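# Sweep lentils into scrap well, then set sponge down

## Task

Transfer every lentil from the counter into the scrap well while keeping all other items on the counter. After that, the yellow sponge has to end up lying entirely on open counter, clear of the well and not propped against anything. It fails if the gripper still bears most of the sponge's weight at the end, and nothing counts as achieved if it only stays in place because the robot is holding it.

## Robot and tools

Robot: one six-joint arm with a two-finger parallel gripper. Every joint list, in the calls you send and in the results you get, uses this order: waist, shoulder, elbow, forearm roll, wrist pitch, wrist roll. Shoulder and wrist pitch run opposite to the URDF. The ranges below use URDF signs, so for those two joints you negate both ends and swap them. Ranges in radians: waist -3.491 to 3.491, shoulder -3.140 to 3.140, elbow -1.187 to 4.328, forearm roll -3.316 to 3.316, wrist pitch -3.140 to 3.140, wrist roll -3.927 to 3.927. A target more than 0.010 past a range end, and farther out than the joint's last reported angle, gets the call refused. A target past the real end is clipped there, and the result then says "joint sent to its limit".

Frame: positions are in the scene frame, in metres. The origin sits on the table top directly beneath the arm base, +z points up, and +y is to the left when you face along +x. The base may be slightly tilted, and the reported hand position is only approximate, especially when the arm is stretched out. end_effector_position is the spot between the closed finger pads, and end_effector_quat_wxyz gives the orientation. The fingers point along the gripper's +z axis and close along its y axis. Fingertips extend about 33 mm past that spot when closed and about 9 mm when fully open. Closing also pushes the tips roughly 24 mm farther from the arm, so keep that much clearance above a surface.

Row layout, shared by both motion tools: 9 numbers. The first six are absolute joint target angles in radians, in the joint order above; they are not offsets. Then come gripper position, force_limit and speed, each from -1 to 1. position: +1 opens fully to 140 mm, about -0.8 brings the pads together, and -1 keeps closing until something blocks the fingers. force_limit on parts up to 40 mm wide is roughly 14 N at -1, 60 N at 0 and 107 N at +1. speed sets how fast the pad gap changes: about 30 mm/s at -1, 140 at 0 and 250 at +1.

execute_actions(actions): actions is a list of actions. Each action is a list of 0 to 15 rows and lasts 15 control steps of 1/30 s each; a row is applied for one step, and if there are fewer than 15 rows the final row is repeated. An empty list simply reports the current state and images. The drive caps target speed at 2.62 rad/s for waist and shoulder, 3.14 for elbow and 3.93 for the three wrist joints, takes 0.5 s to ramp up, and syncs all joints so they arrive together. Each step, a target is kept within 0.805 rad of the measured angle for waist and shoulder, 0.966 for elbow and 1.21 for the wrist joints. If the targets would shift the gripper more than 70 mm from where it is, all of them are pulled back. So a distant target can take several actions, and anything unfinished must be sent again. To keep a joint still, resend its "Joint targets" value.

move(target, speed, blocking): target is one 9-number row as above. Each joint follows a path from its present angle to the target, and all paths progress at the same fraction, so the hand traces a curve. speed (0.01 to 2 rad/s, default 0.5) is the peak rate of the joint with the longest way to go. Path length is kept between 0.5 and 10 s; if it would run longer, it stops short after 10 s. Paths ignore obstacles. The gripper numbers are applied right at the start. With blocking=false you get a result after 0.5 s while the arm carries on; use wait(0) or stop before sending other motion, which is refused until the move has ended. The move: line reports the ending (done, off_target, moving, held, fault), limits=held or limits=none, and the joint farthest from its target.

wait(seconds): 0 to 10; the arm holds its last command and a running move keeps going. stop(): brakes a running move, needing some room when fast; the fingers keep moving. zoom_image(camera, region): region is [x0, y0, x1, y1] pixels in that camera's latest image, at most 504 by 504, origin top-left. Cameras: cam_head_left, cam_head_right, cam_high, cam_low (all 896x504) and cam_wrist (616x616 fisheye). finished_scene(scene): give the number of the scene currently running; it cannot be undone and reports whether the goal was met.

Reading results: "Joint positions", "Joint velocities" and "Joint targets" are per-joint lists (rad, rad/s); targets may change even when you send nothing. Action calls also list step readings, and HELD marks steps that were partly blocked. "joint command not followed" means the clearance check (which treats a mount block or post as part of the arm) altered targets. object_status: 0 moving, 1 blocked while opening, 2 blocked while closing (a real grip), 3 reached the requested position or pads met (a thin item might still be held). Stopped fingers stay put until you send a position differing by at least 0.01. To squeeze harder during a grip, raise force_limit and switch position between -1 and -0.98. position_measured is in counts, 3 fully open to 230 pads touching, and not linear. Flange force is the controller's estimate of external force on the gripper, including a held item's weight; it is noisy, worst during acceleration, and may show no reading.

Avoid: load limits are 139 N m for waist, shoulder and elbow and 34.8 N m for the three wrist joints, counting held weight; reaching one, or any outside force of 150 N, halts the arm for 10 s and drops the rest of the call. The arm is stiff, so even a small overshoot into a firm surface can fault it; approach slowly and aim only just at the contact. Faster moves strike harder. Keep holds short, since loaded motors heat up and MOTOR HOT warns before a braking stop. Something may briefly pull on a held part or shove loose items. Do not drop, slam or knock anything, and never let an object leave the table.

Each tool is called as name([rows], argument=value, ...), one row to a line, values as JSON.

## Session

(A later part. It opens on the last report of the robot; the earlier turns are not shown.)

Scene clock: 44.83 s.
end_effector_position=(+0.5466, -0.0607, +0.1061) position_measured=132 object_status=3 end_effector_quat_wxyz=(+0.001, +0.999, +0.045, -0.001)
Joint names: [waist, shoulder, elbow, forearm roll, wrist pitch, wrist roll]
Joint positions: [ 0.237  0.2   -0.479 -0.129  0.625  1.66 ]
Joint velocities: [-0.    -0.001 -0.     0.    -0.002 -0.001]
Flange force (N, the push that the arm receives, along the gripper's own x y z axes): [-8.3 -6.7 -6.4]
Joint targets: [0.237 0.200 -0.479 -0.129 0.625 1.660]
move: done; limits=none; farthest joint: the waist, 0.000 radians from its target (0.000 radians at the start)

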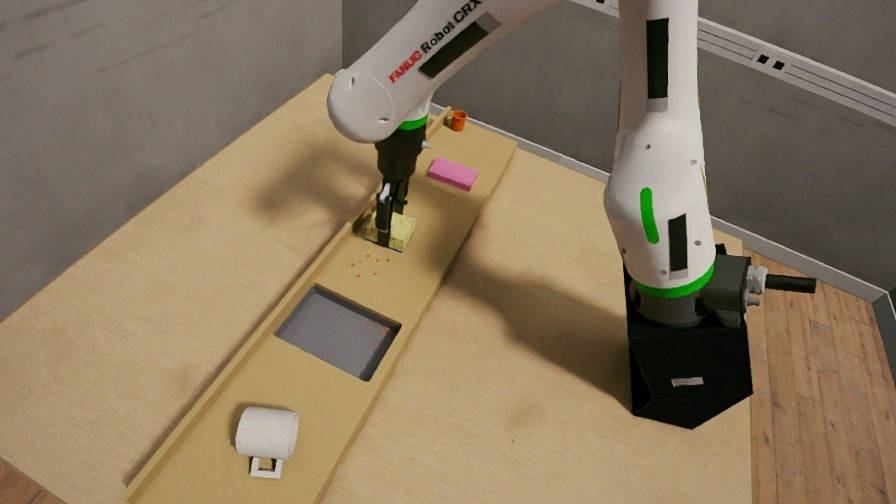

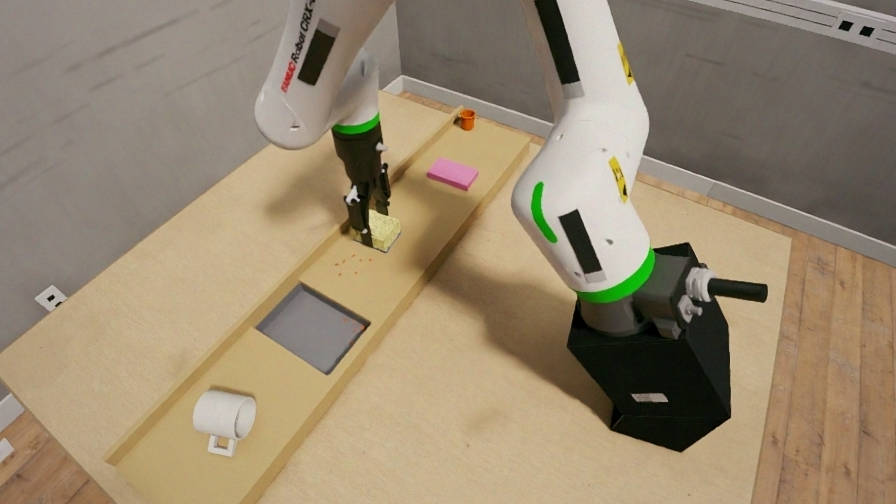

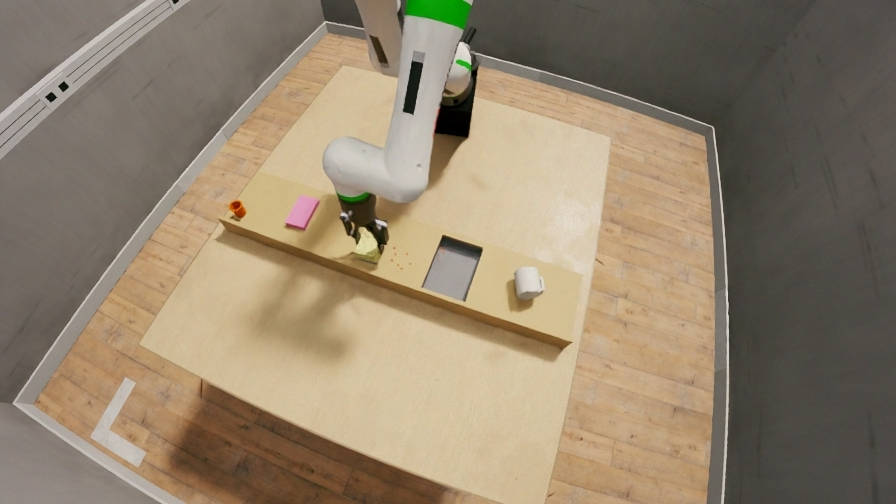

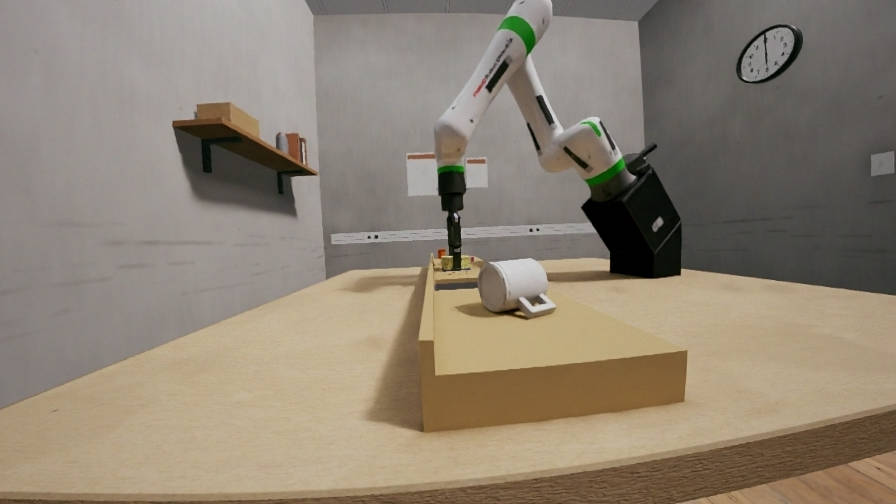

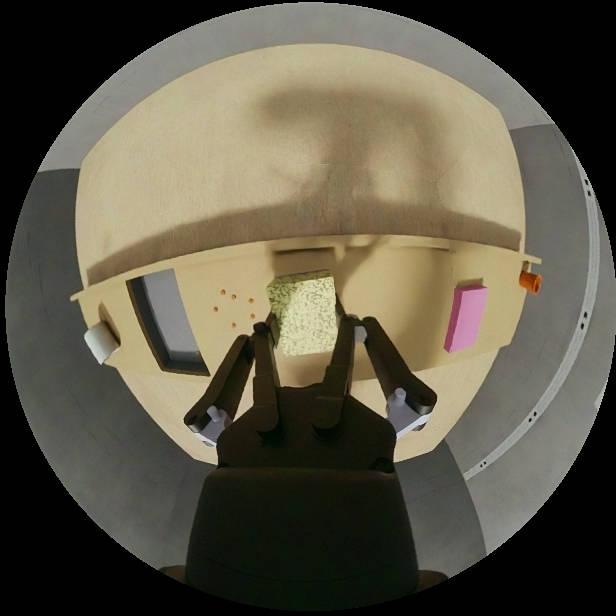

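move(target=[0.236,0.25,-0.479,-0.123,0.675,1.62,-0.06,-1,-1], speed=0.1)

move(target=[0.01,0.145,-0.367,-0.328,0.732,1.9,-0.06,-1,-1], speed=0.3)

move(target=[0.018,0.108,-0.367,-0.332,0.696,1.9,-0.06,-1,-1], speed=0.05)

move(target=[0.126,0.155,-0.4257,-0.242,0.653,1.743,0.04,-1,-1], speed=0.15)

move(target=[0.3486,0.227,-0.53,-0.012,0.593,1.39,0.04,-1,-1], speed=0.2)

zoom_image(camera="cam_head_left", region=[300,170,460,330])

Scene clock: 46.07 s.
end_effector_position=(+0.5460, -0.0592, +0.1277) position_measured=136 object_status=3 end_effector_quat_wxyz=(+0.001, +1.000, +0.029, -0.001)
Joint names: [waist, shoulder, elbow, forearm roll, wrist pitch, wrist roll]
Joint positions: [ 0.236  0.25  -0.479 -0.123  0.675  1.62 ]
Joint velocities: [-0.    -0.     0.    -0.001  0.     0.   ]
Flange force (N, the push that the arm receives, along the gripper's own x y z axes): [-8.1 -5.4 -7.3]
Joint targets: [0.236 0.250 -0.479 -0.123 0.675 1.620]
move: done; limits=none; farthest joint: the waist, 0.000 radians from its target (0.001 radians at the start)

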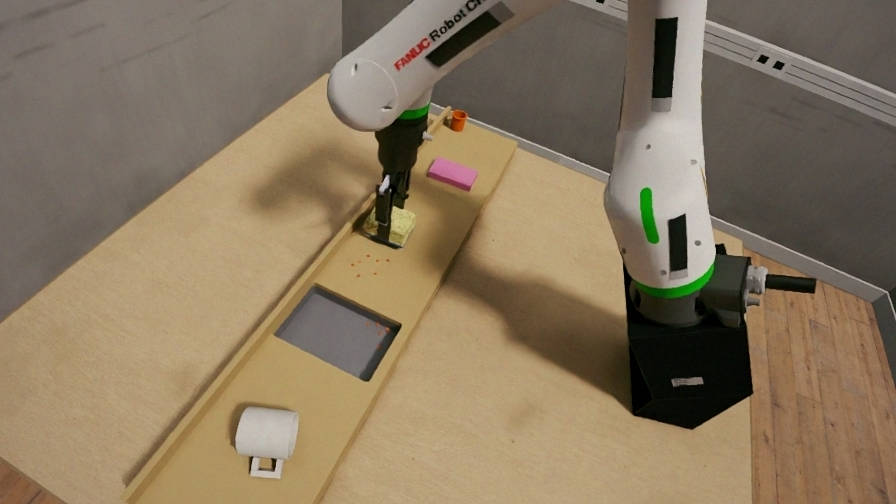

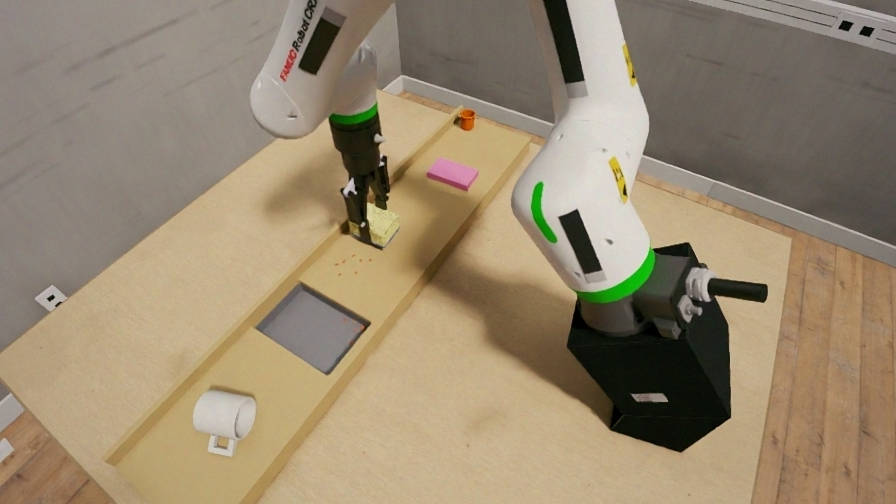

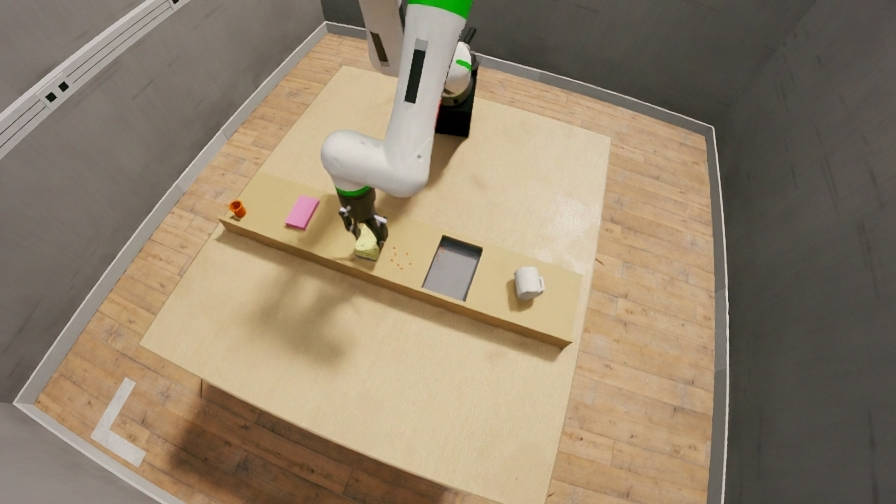

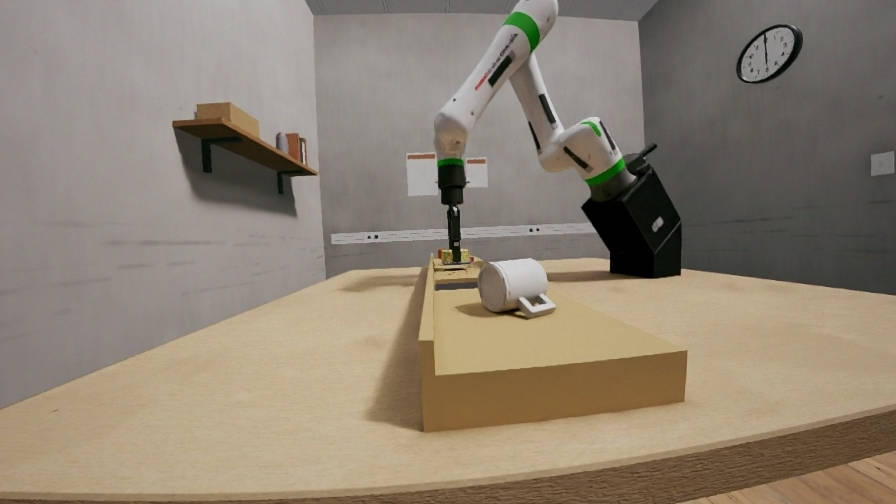

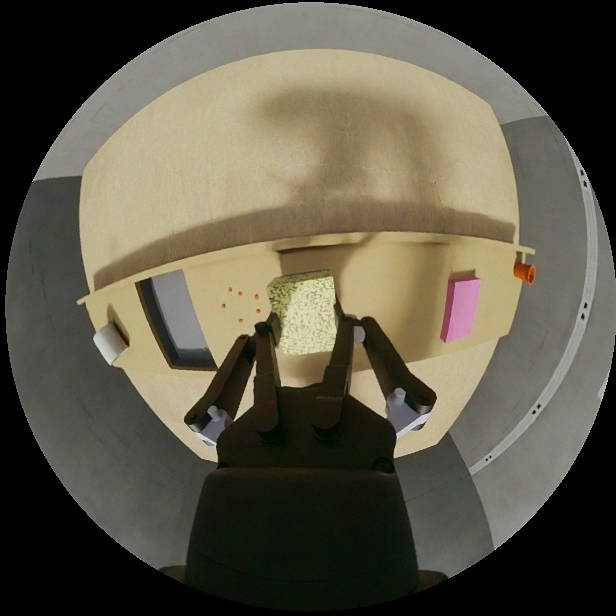

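Scene clock: 47.33 s.
end_effector_position=(+0.5454, -0.1292, +0.1218) position_measured=136 object_status=3 end_effector_quat_wxyz=(-0.000, +1.000, +0.002, -0.001)
Joint names: [waist, shoulder, elbow, forearm roll, wrist pitch, wrist roll]
Joint positions: [ 0.01   0.145 -0.367 -0.328  0.732  1.9  ]
Joint velocities: [-0.     0.001 -0.    -0.     0.    -0.001]
Flange force (N, the push that the arm receives, along the gripper's own x y z axes): [-8.2 -5.3 -5.8]
Joint targets: [0.010 0.145 -0.367 -0.328 0.732 1.900]
move: done; limits=none; farthest joint: the waist, 0.000 radians from its target (0.226 radians at the start)

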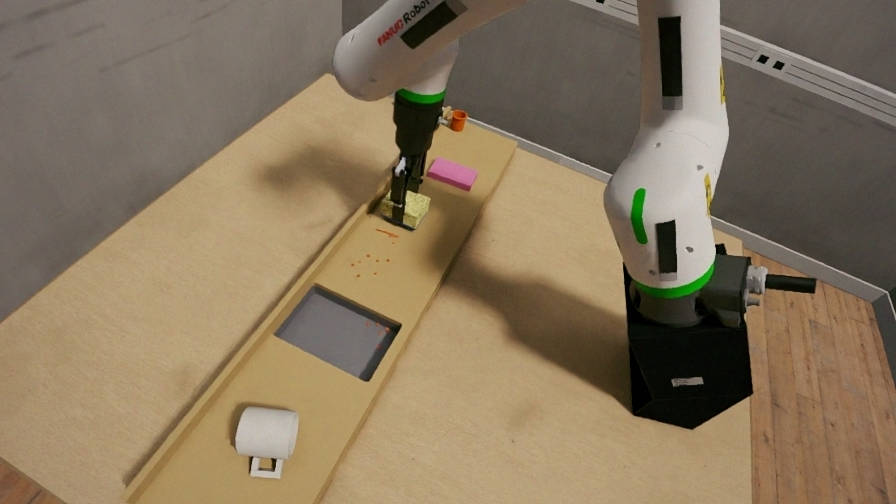

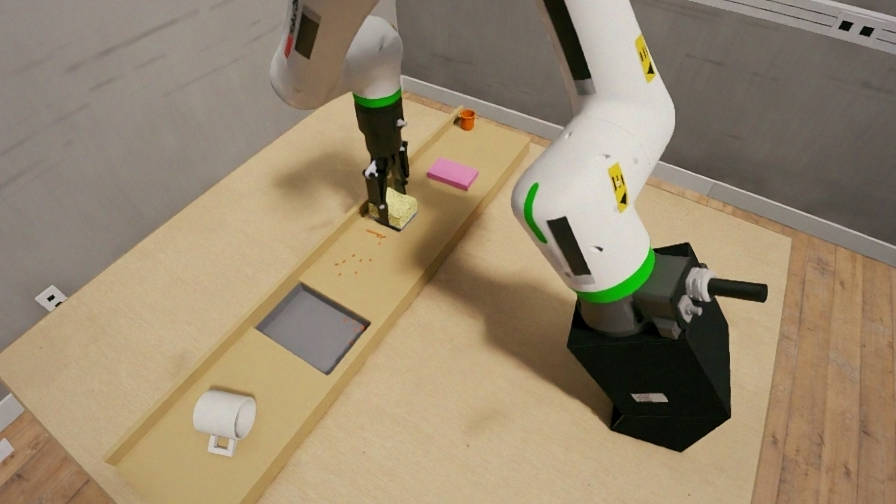

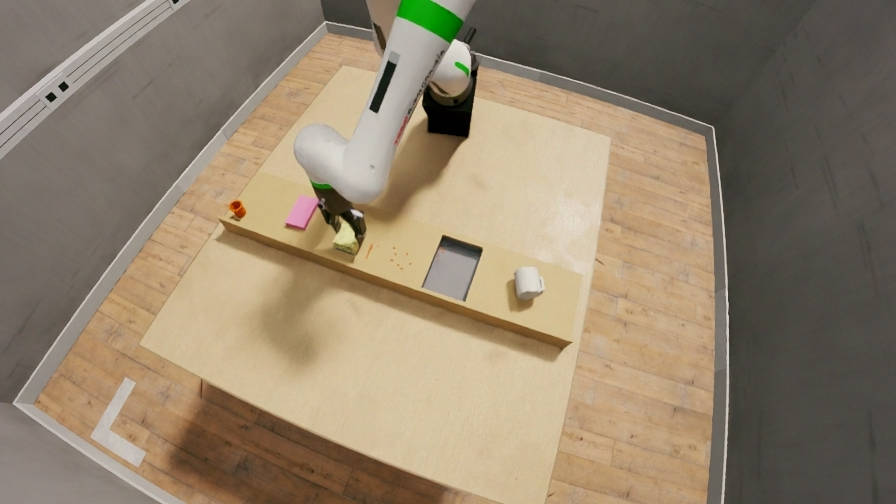

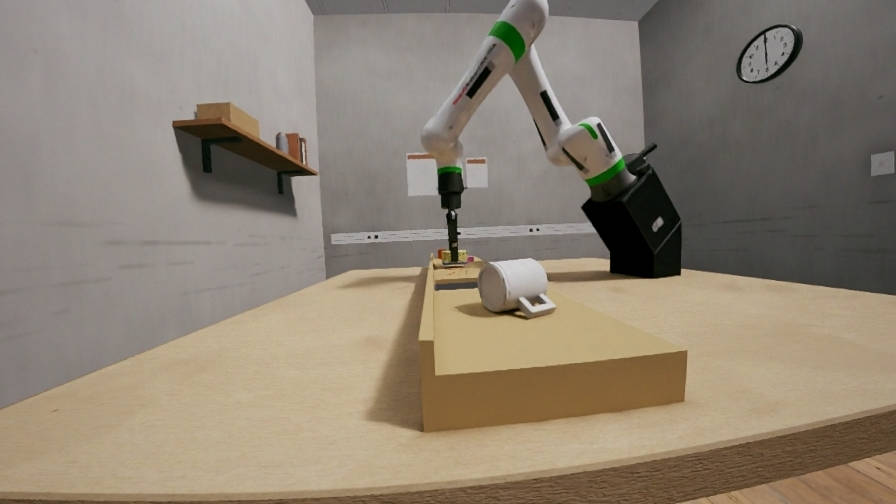

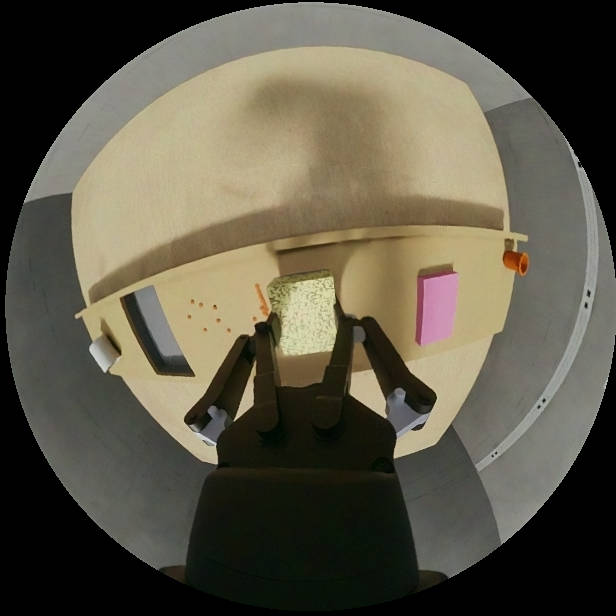

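Scene clock: 48.33 s.
end_effector_position=(+0.5448, -0.1305, +0.1043) position_measured=136 object_status=3 end_effector_quat_wxyz=(+0.000, +1.000, +0.000, -0.002)
Joint names: [waist, shoulder, elbow, forearm roll, wrist pitch, wrist roll]
Joint positions: [ 0.018  0.108 -0.367 -0.332  0.696  1.9  ]
Joint velocities: [ 0.     0.001 -0.    -0.001  0.001 -0.001]
Flange force (N, the push that the arm receives, along the gripper's own x y z axes): [-5.2 -2.6 -7.1]
Joint targets: [0.018 0.108 -0.367 -0.332 0.696 1.900]
move: done; limits=none; farthest joint: the waist, 0.000 radians from its target (0.008 radians at the start)

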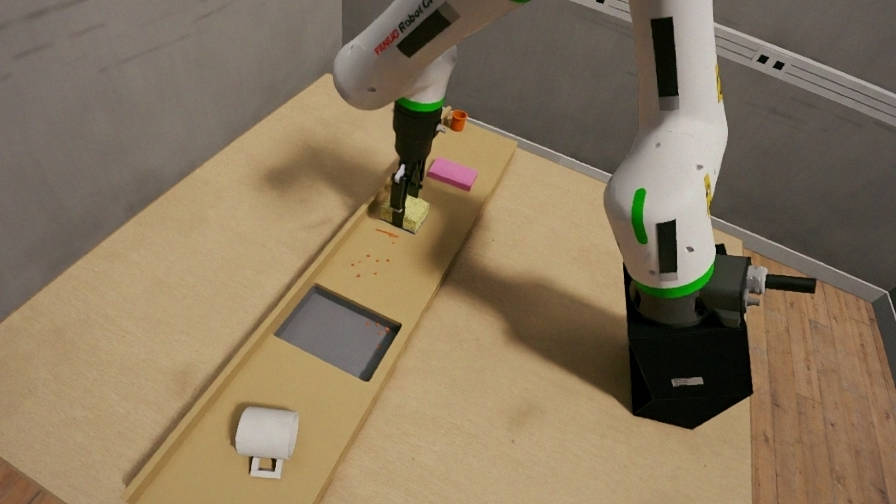

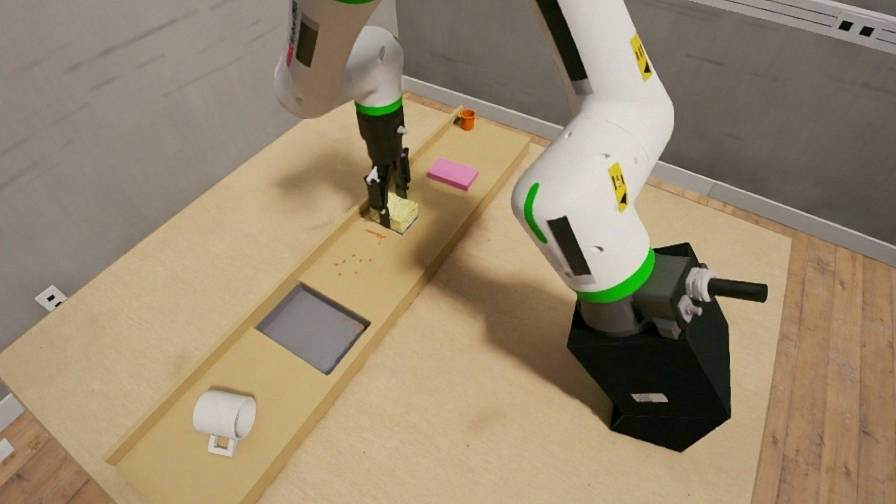

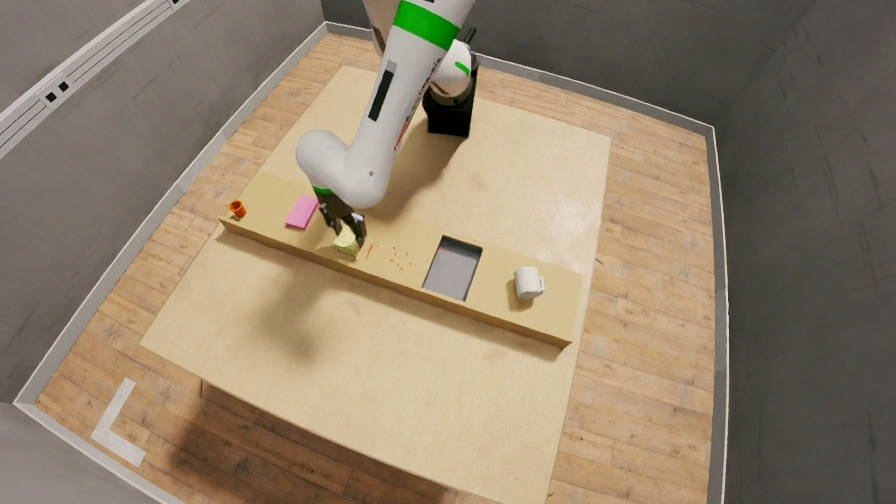

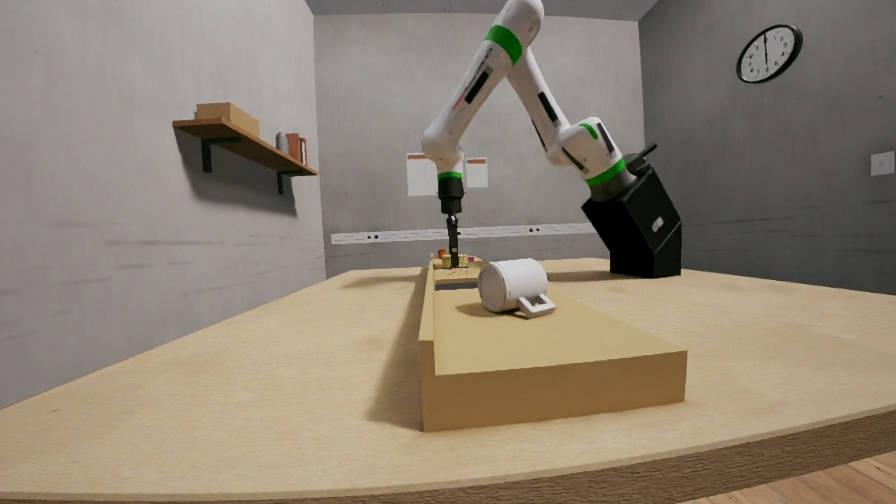

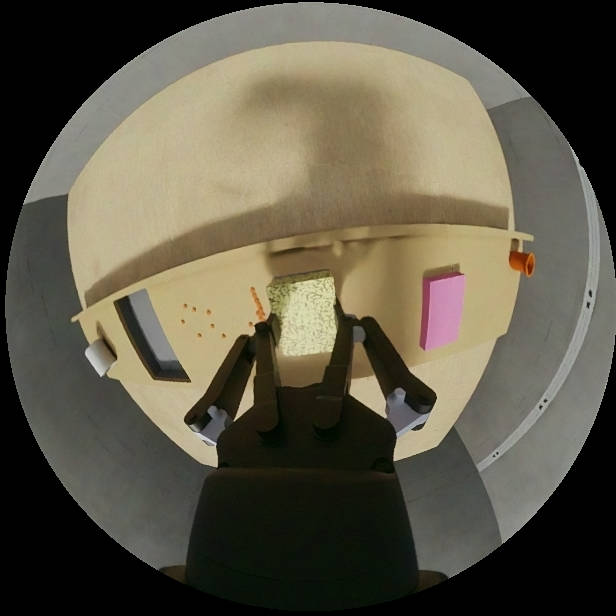

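Scene clock: 49.67 s.
end_effector_position=(+0.5453, -0.0950, +0.1035) position_measured=124 object_status=3 end_effector_quat_wxyz=(-0.000, +1.000, -0.002, -0.001)
Joint names: [waist, shoulder, elbow, forearm roll, wrist pitch, wrist roll]
Joint positions: [ 0.126  0.155 -0.426 -0.242  0.653  1.743]
Joint velocities: [-0.     0.001  0.     0.001 -0.    -0.001]
Flange force (N, the push that the arm receives, along the gripper's own x y z axes): [-8.0 -1.6 -6.8]
Joint targets: [0.126 0.155 -0.426 -0.242 0.653 1.743]
move: done; limits=none; farthest joint: the waist, 0.000 radians from its target (0.108 radians at the start)

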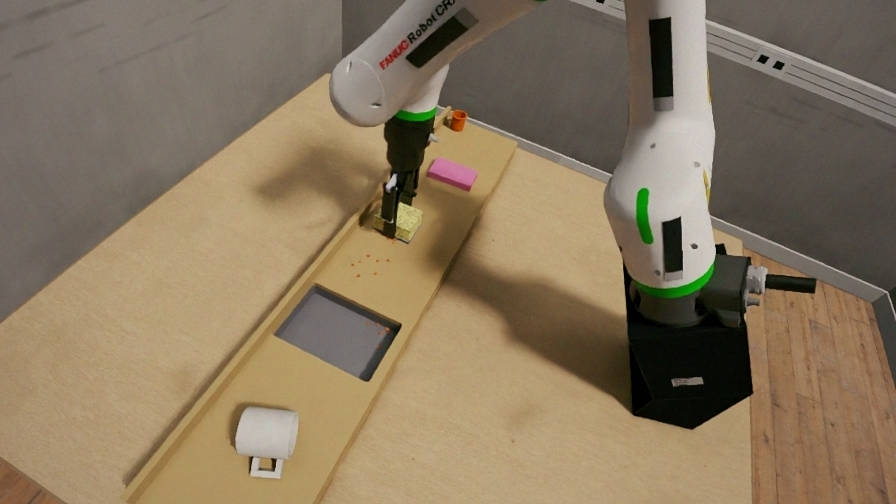

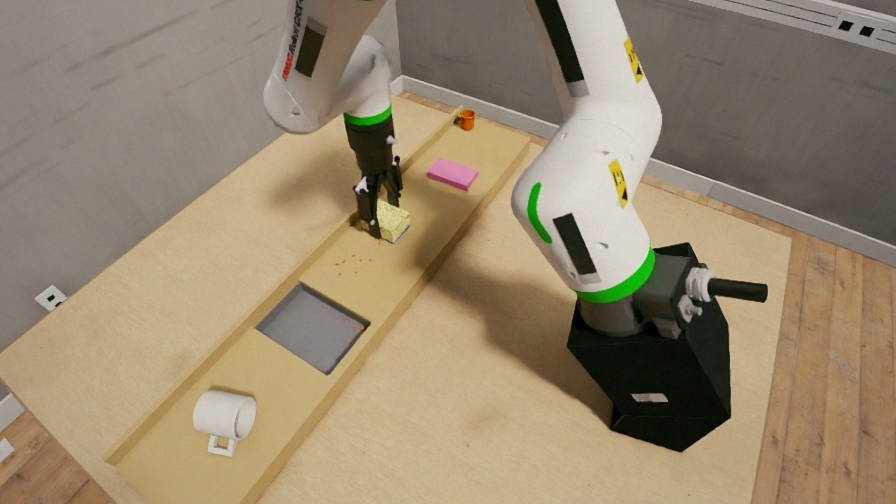

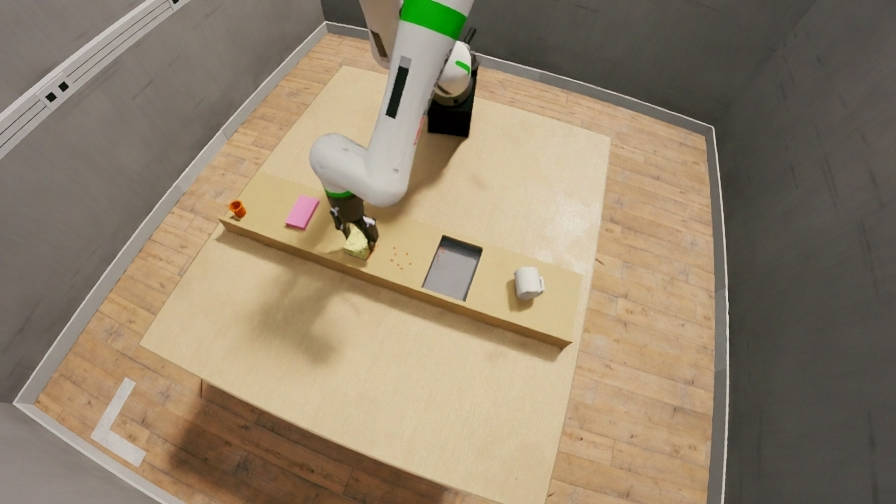

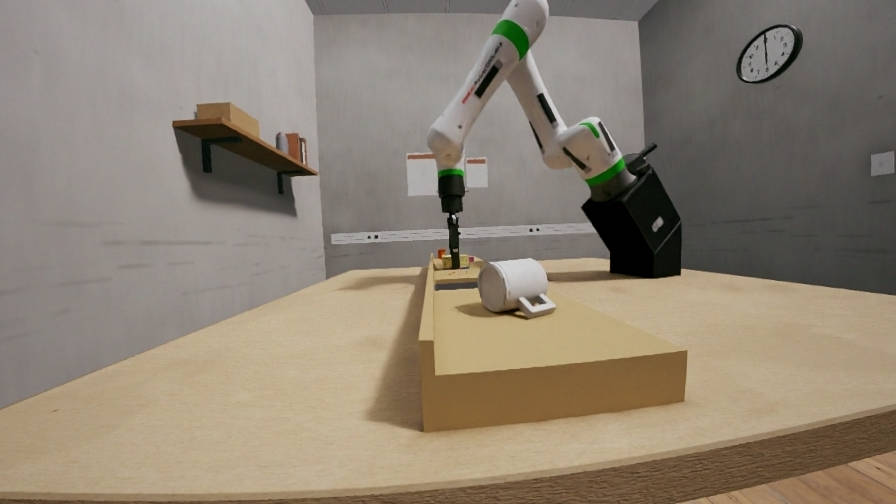

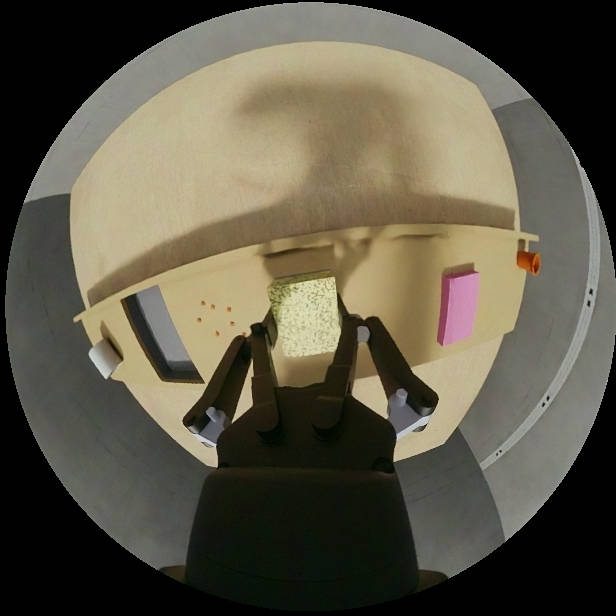

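Scene clock: 51.77 s.
end_effector_position=(+0.5467, -0.0251, +0.1034) position_measured=124 object_status=3 end_effector_quat_wxyz=(+0.000, +1.000, +0.001, -0.001)
Joint names: [waist, shoulder, elbow, forearm roll, wrist pitch, wrist roll]
Joint positions: [ 0.349  0.227 -0.53  -0.012  0.593  1.39 ]
Joint velocities: [ 0.     0.001  0.    -0.     0.    -0.   ]
Flange force (N, the push that the arm receives, along the gripper's own x y z axes): [-5.2 -1.3 -5.5]
Joint targets: [0.349 0.227 -0.530 -0.012 0.593 1.390]
move: done; limits=none; farthest joint: the waist, 0.000 radians from its target (0.223 radians at the start)

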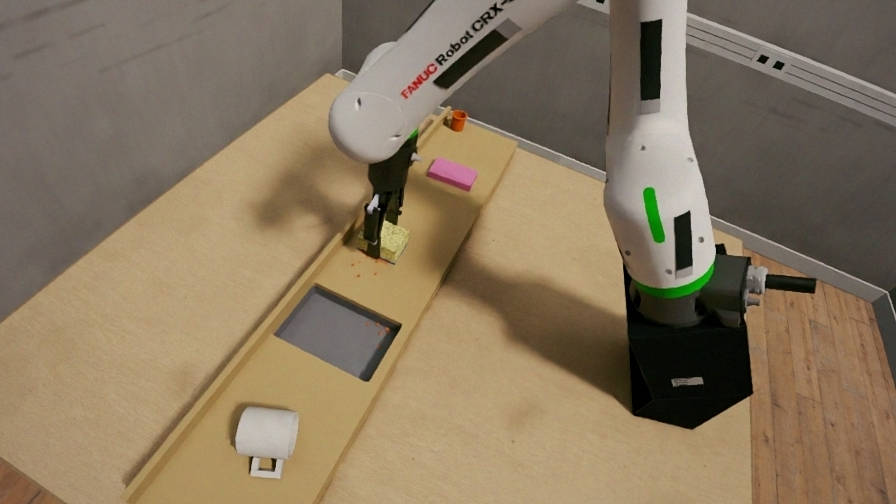

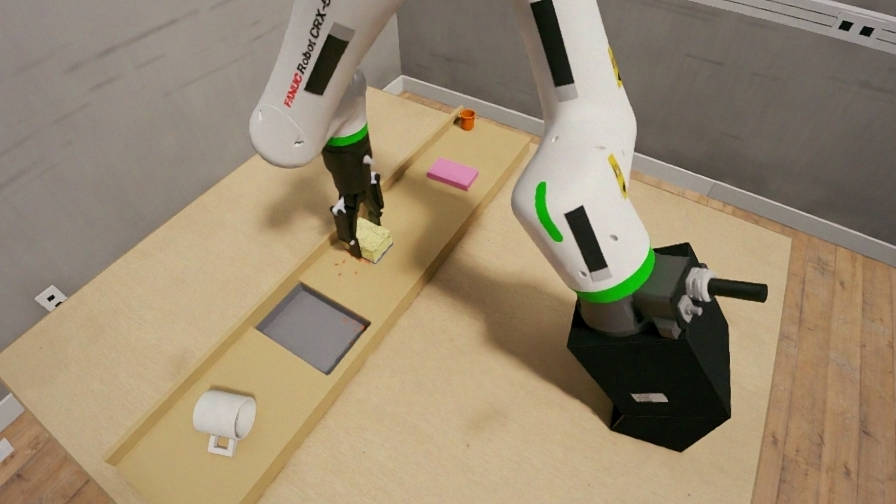

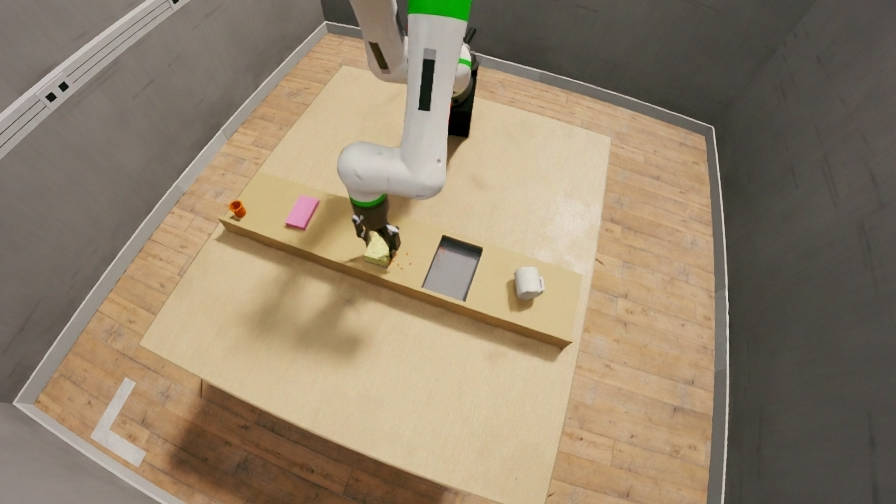

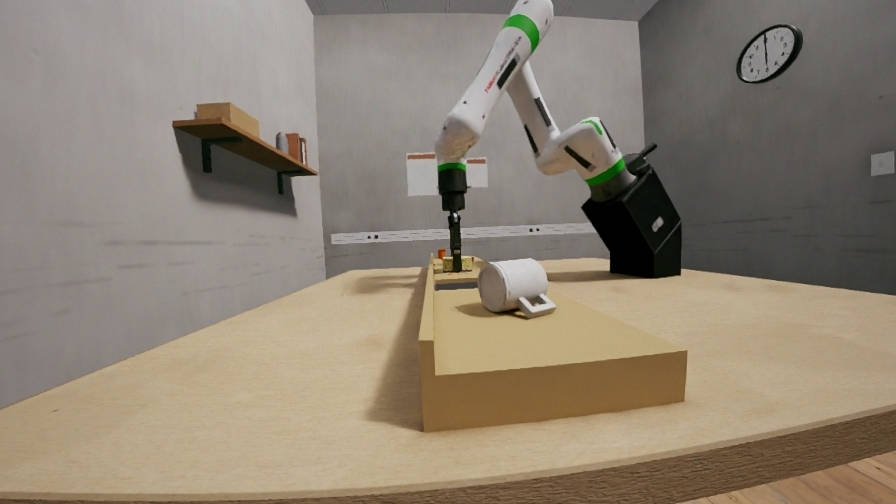

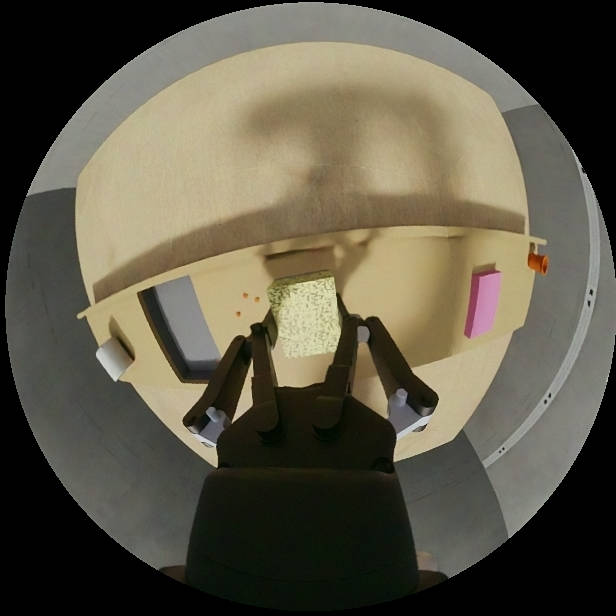

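Region (300, 170, 460, 330) of cam_head_left's 896x504 image, scaled by 3.150, with more detail than that image has.

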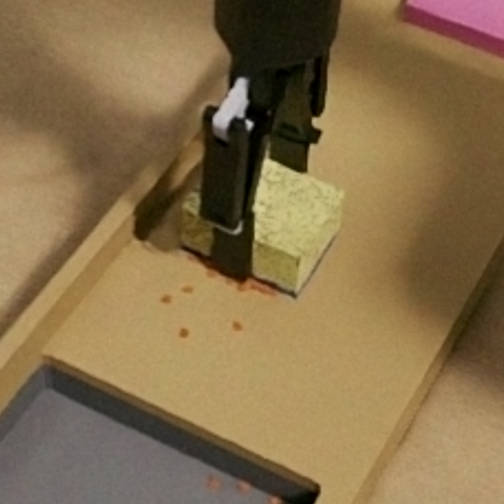

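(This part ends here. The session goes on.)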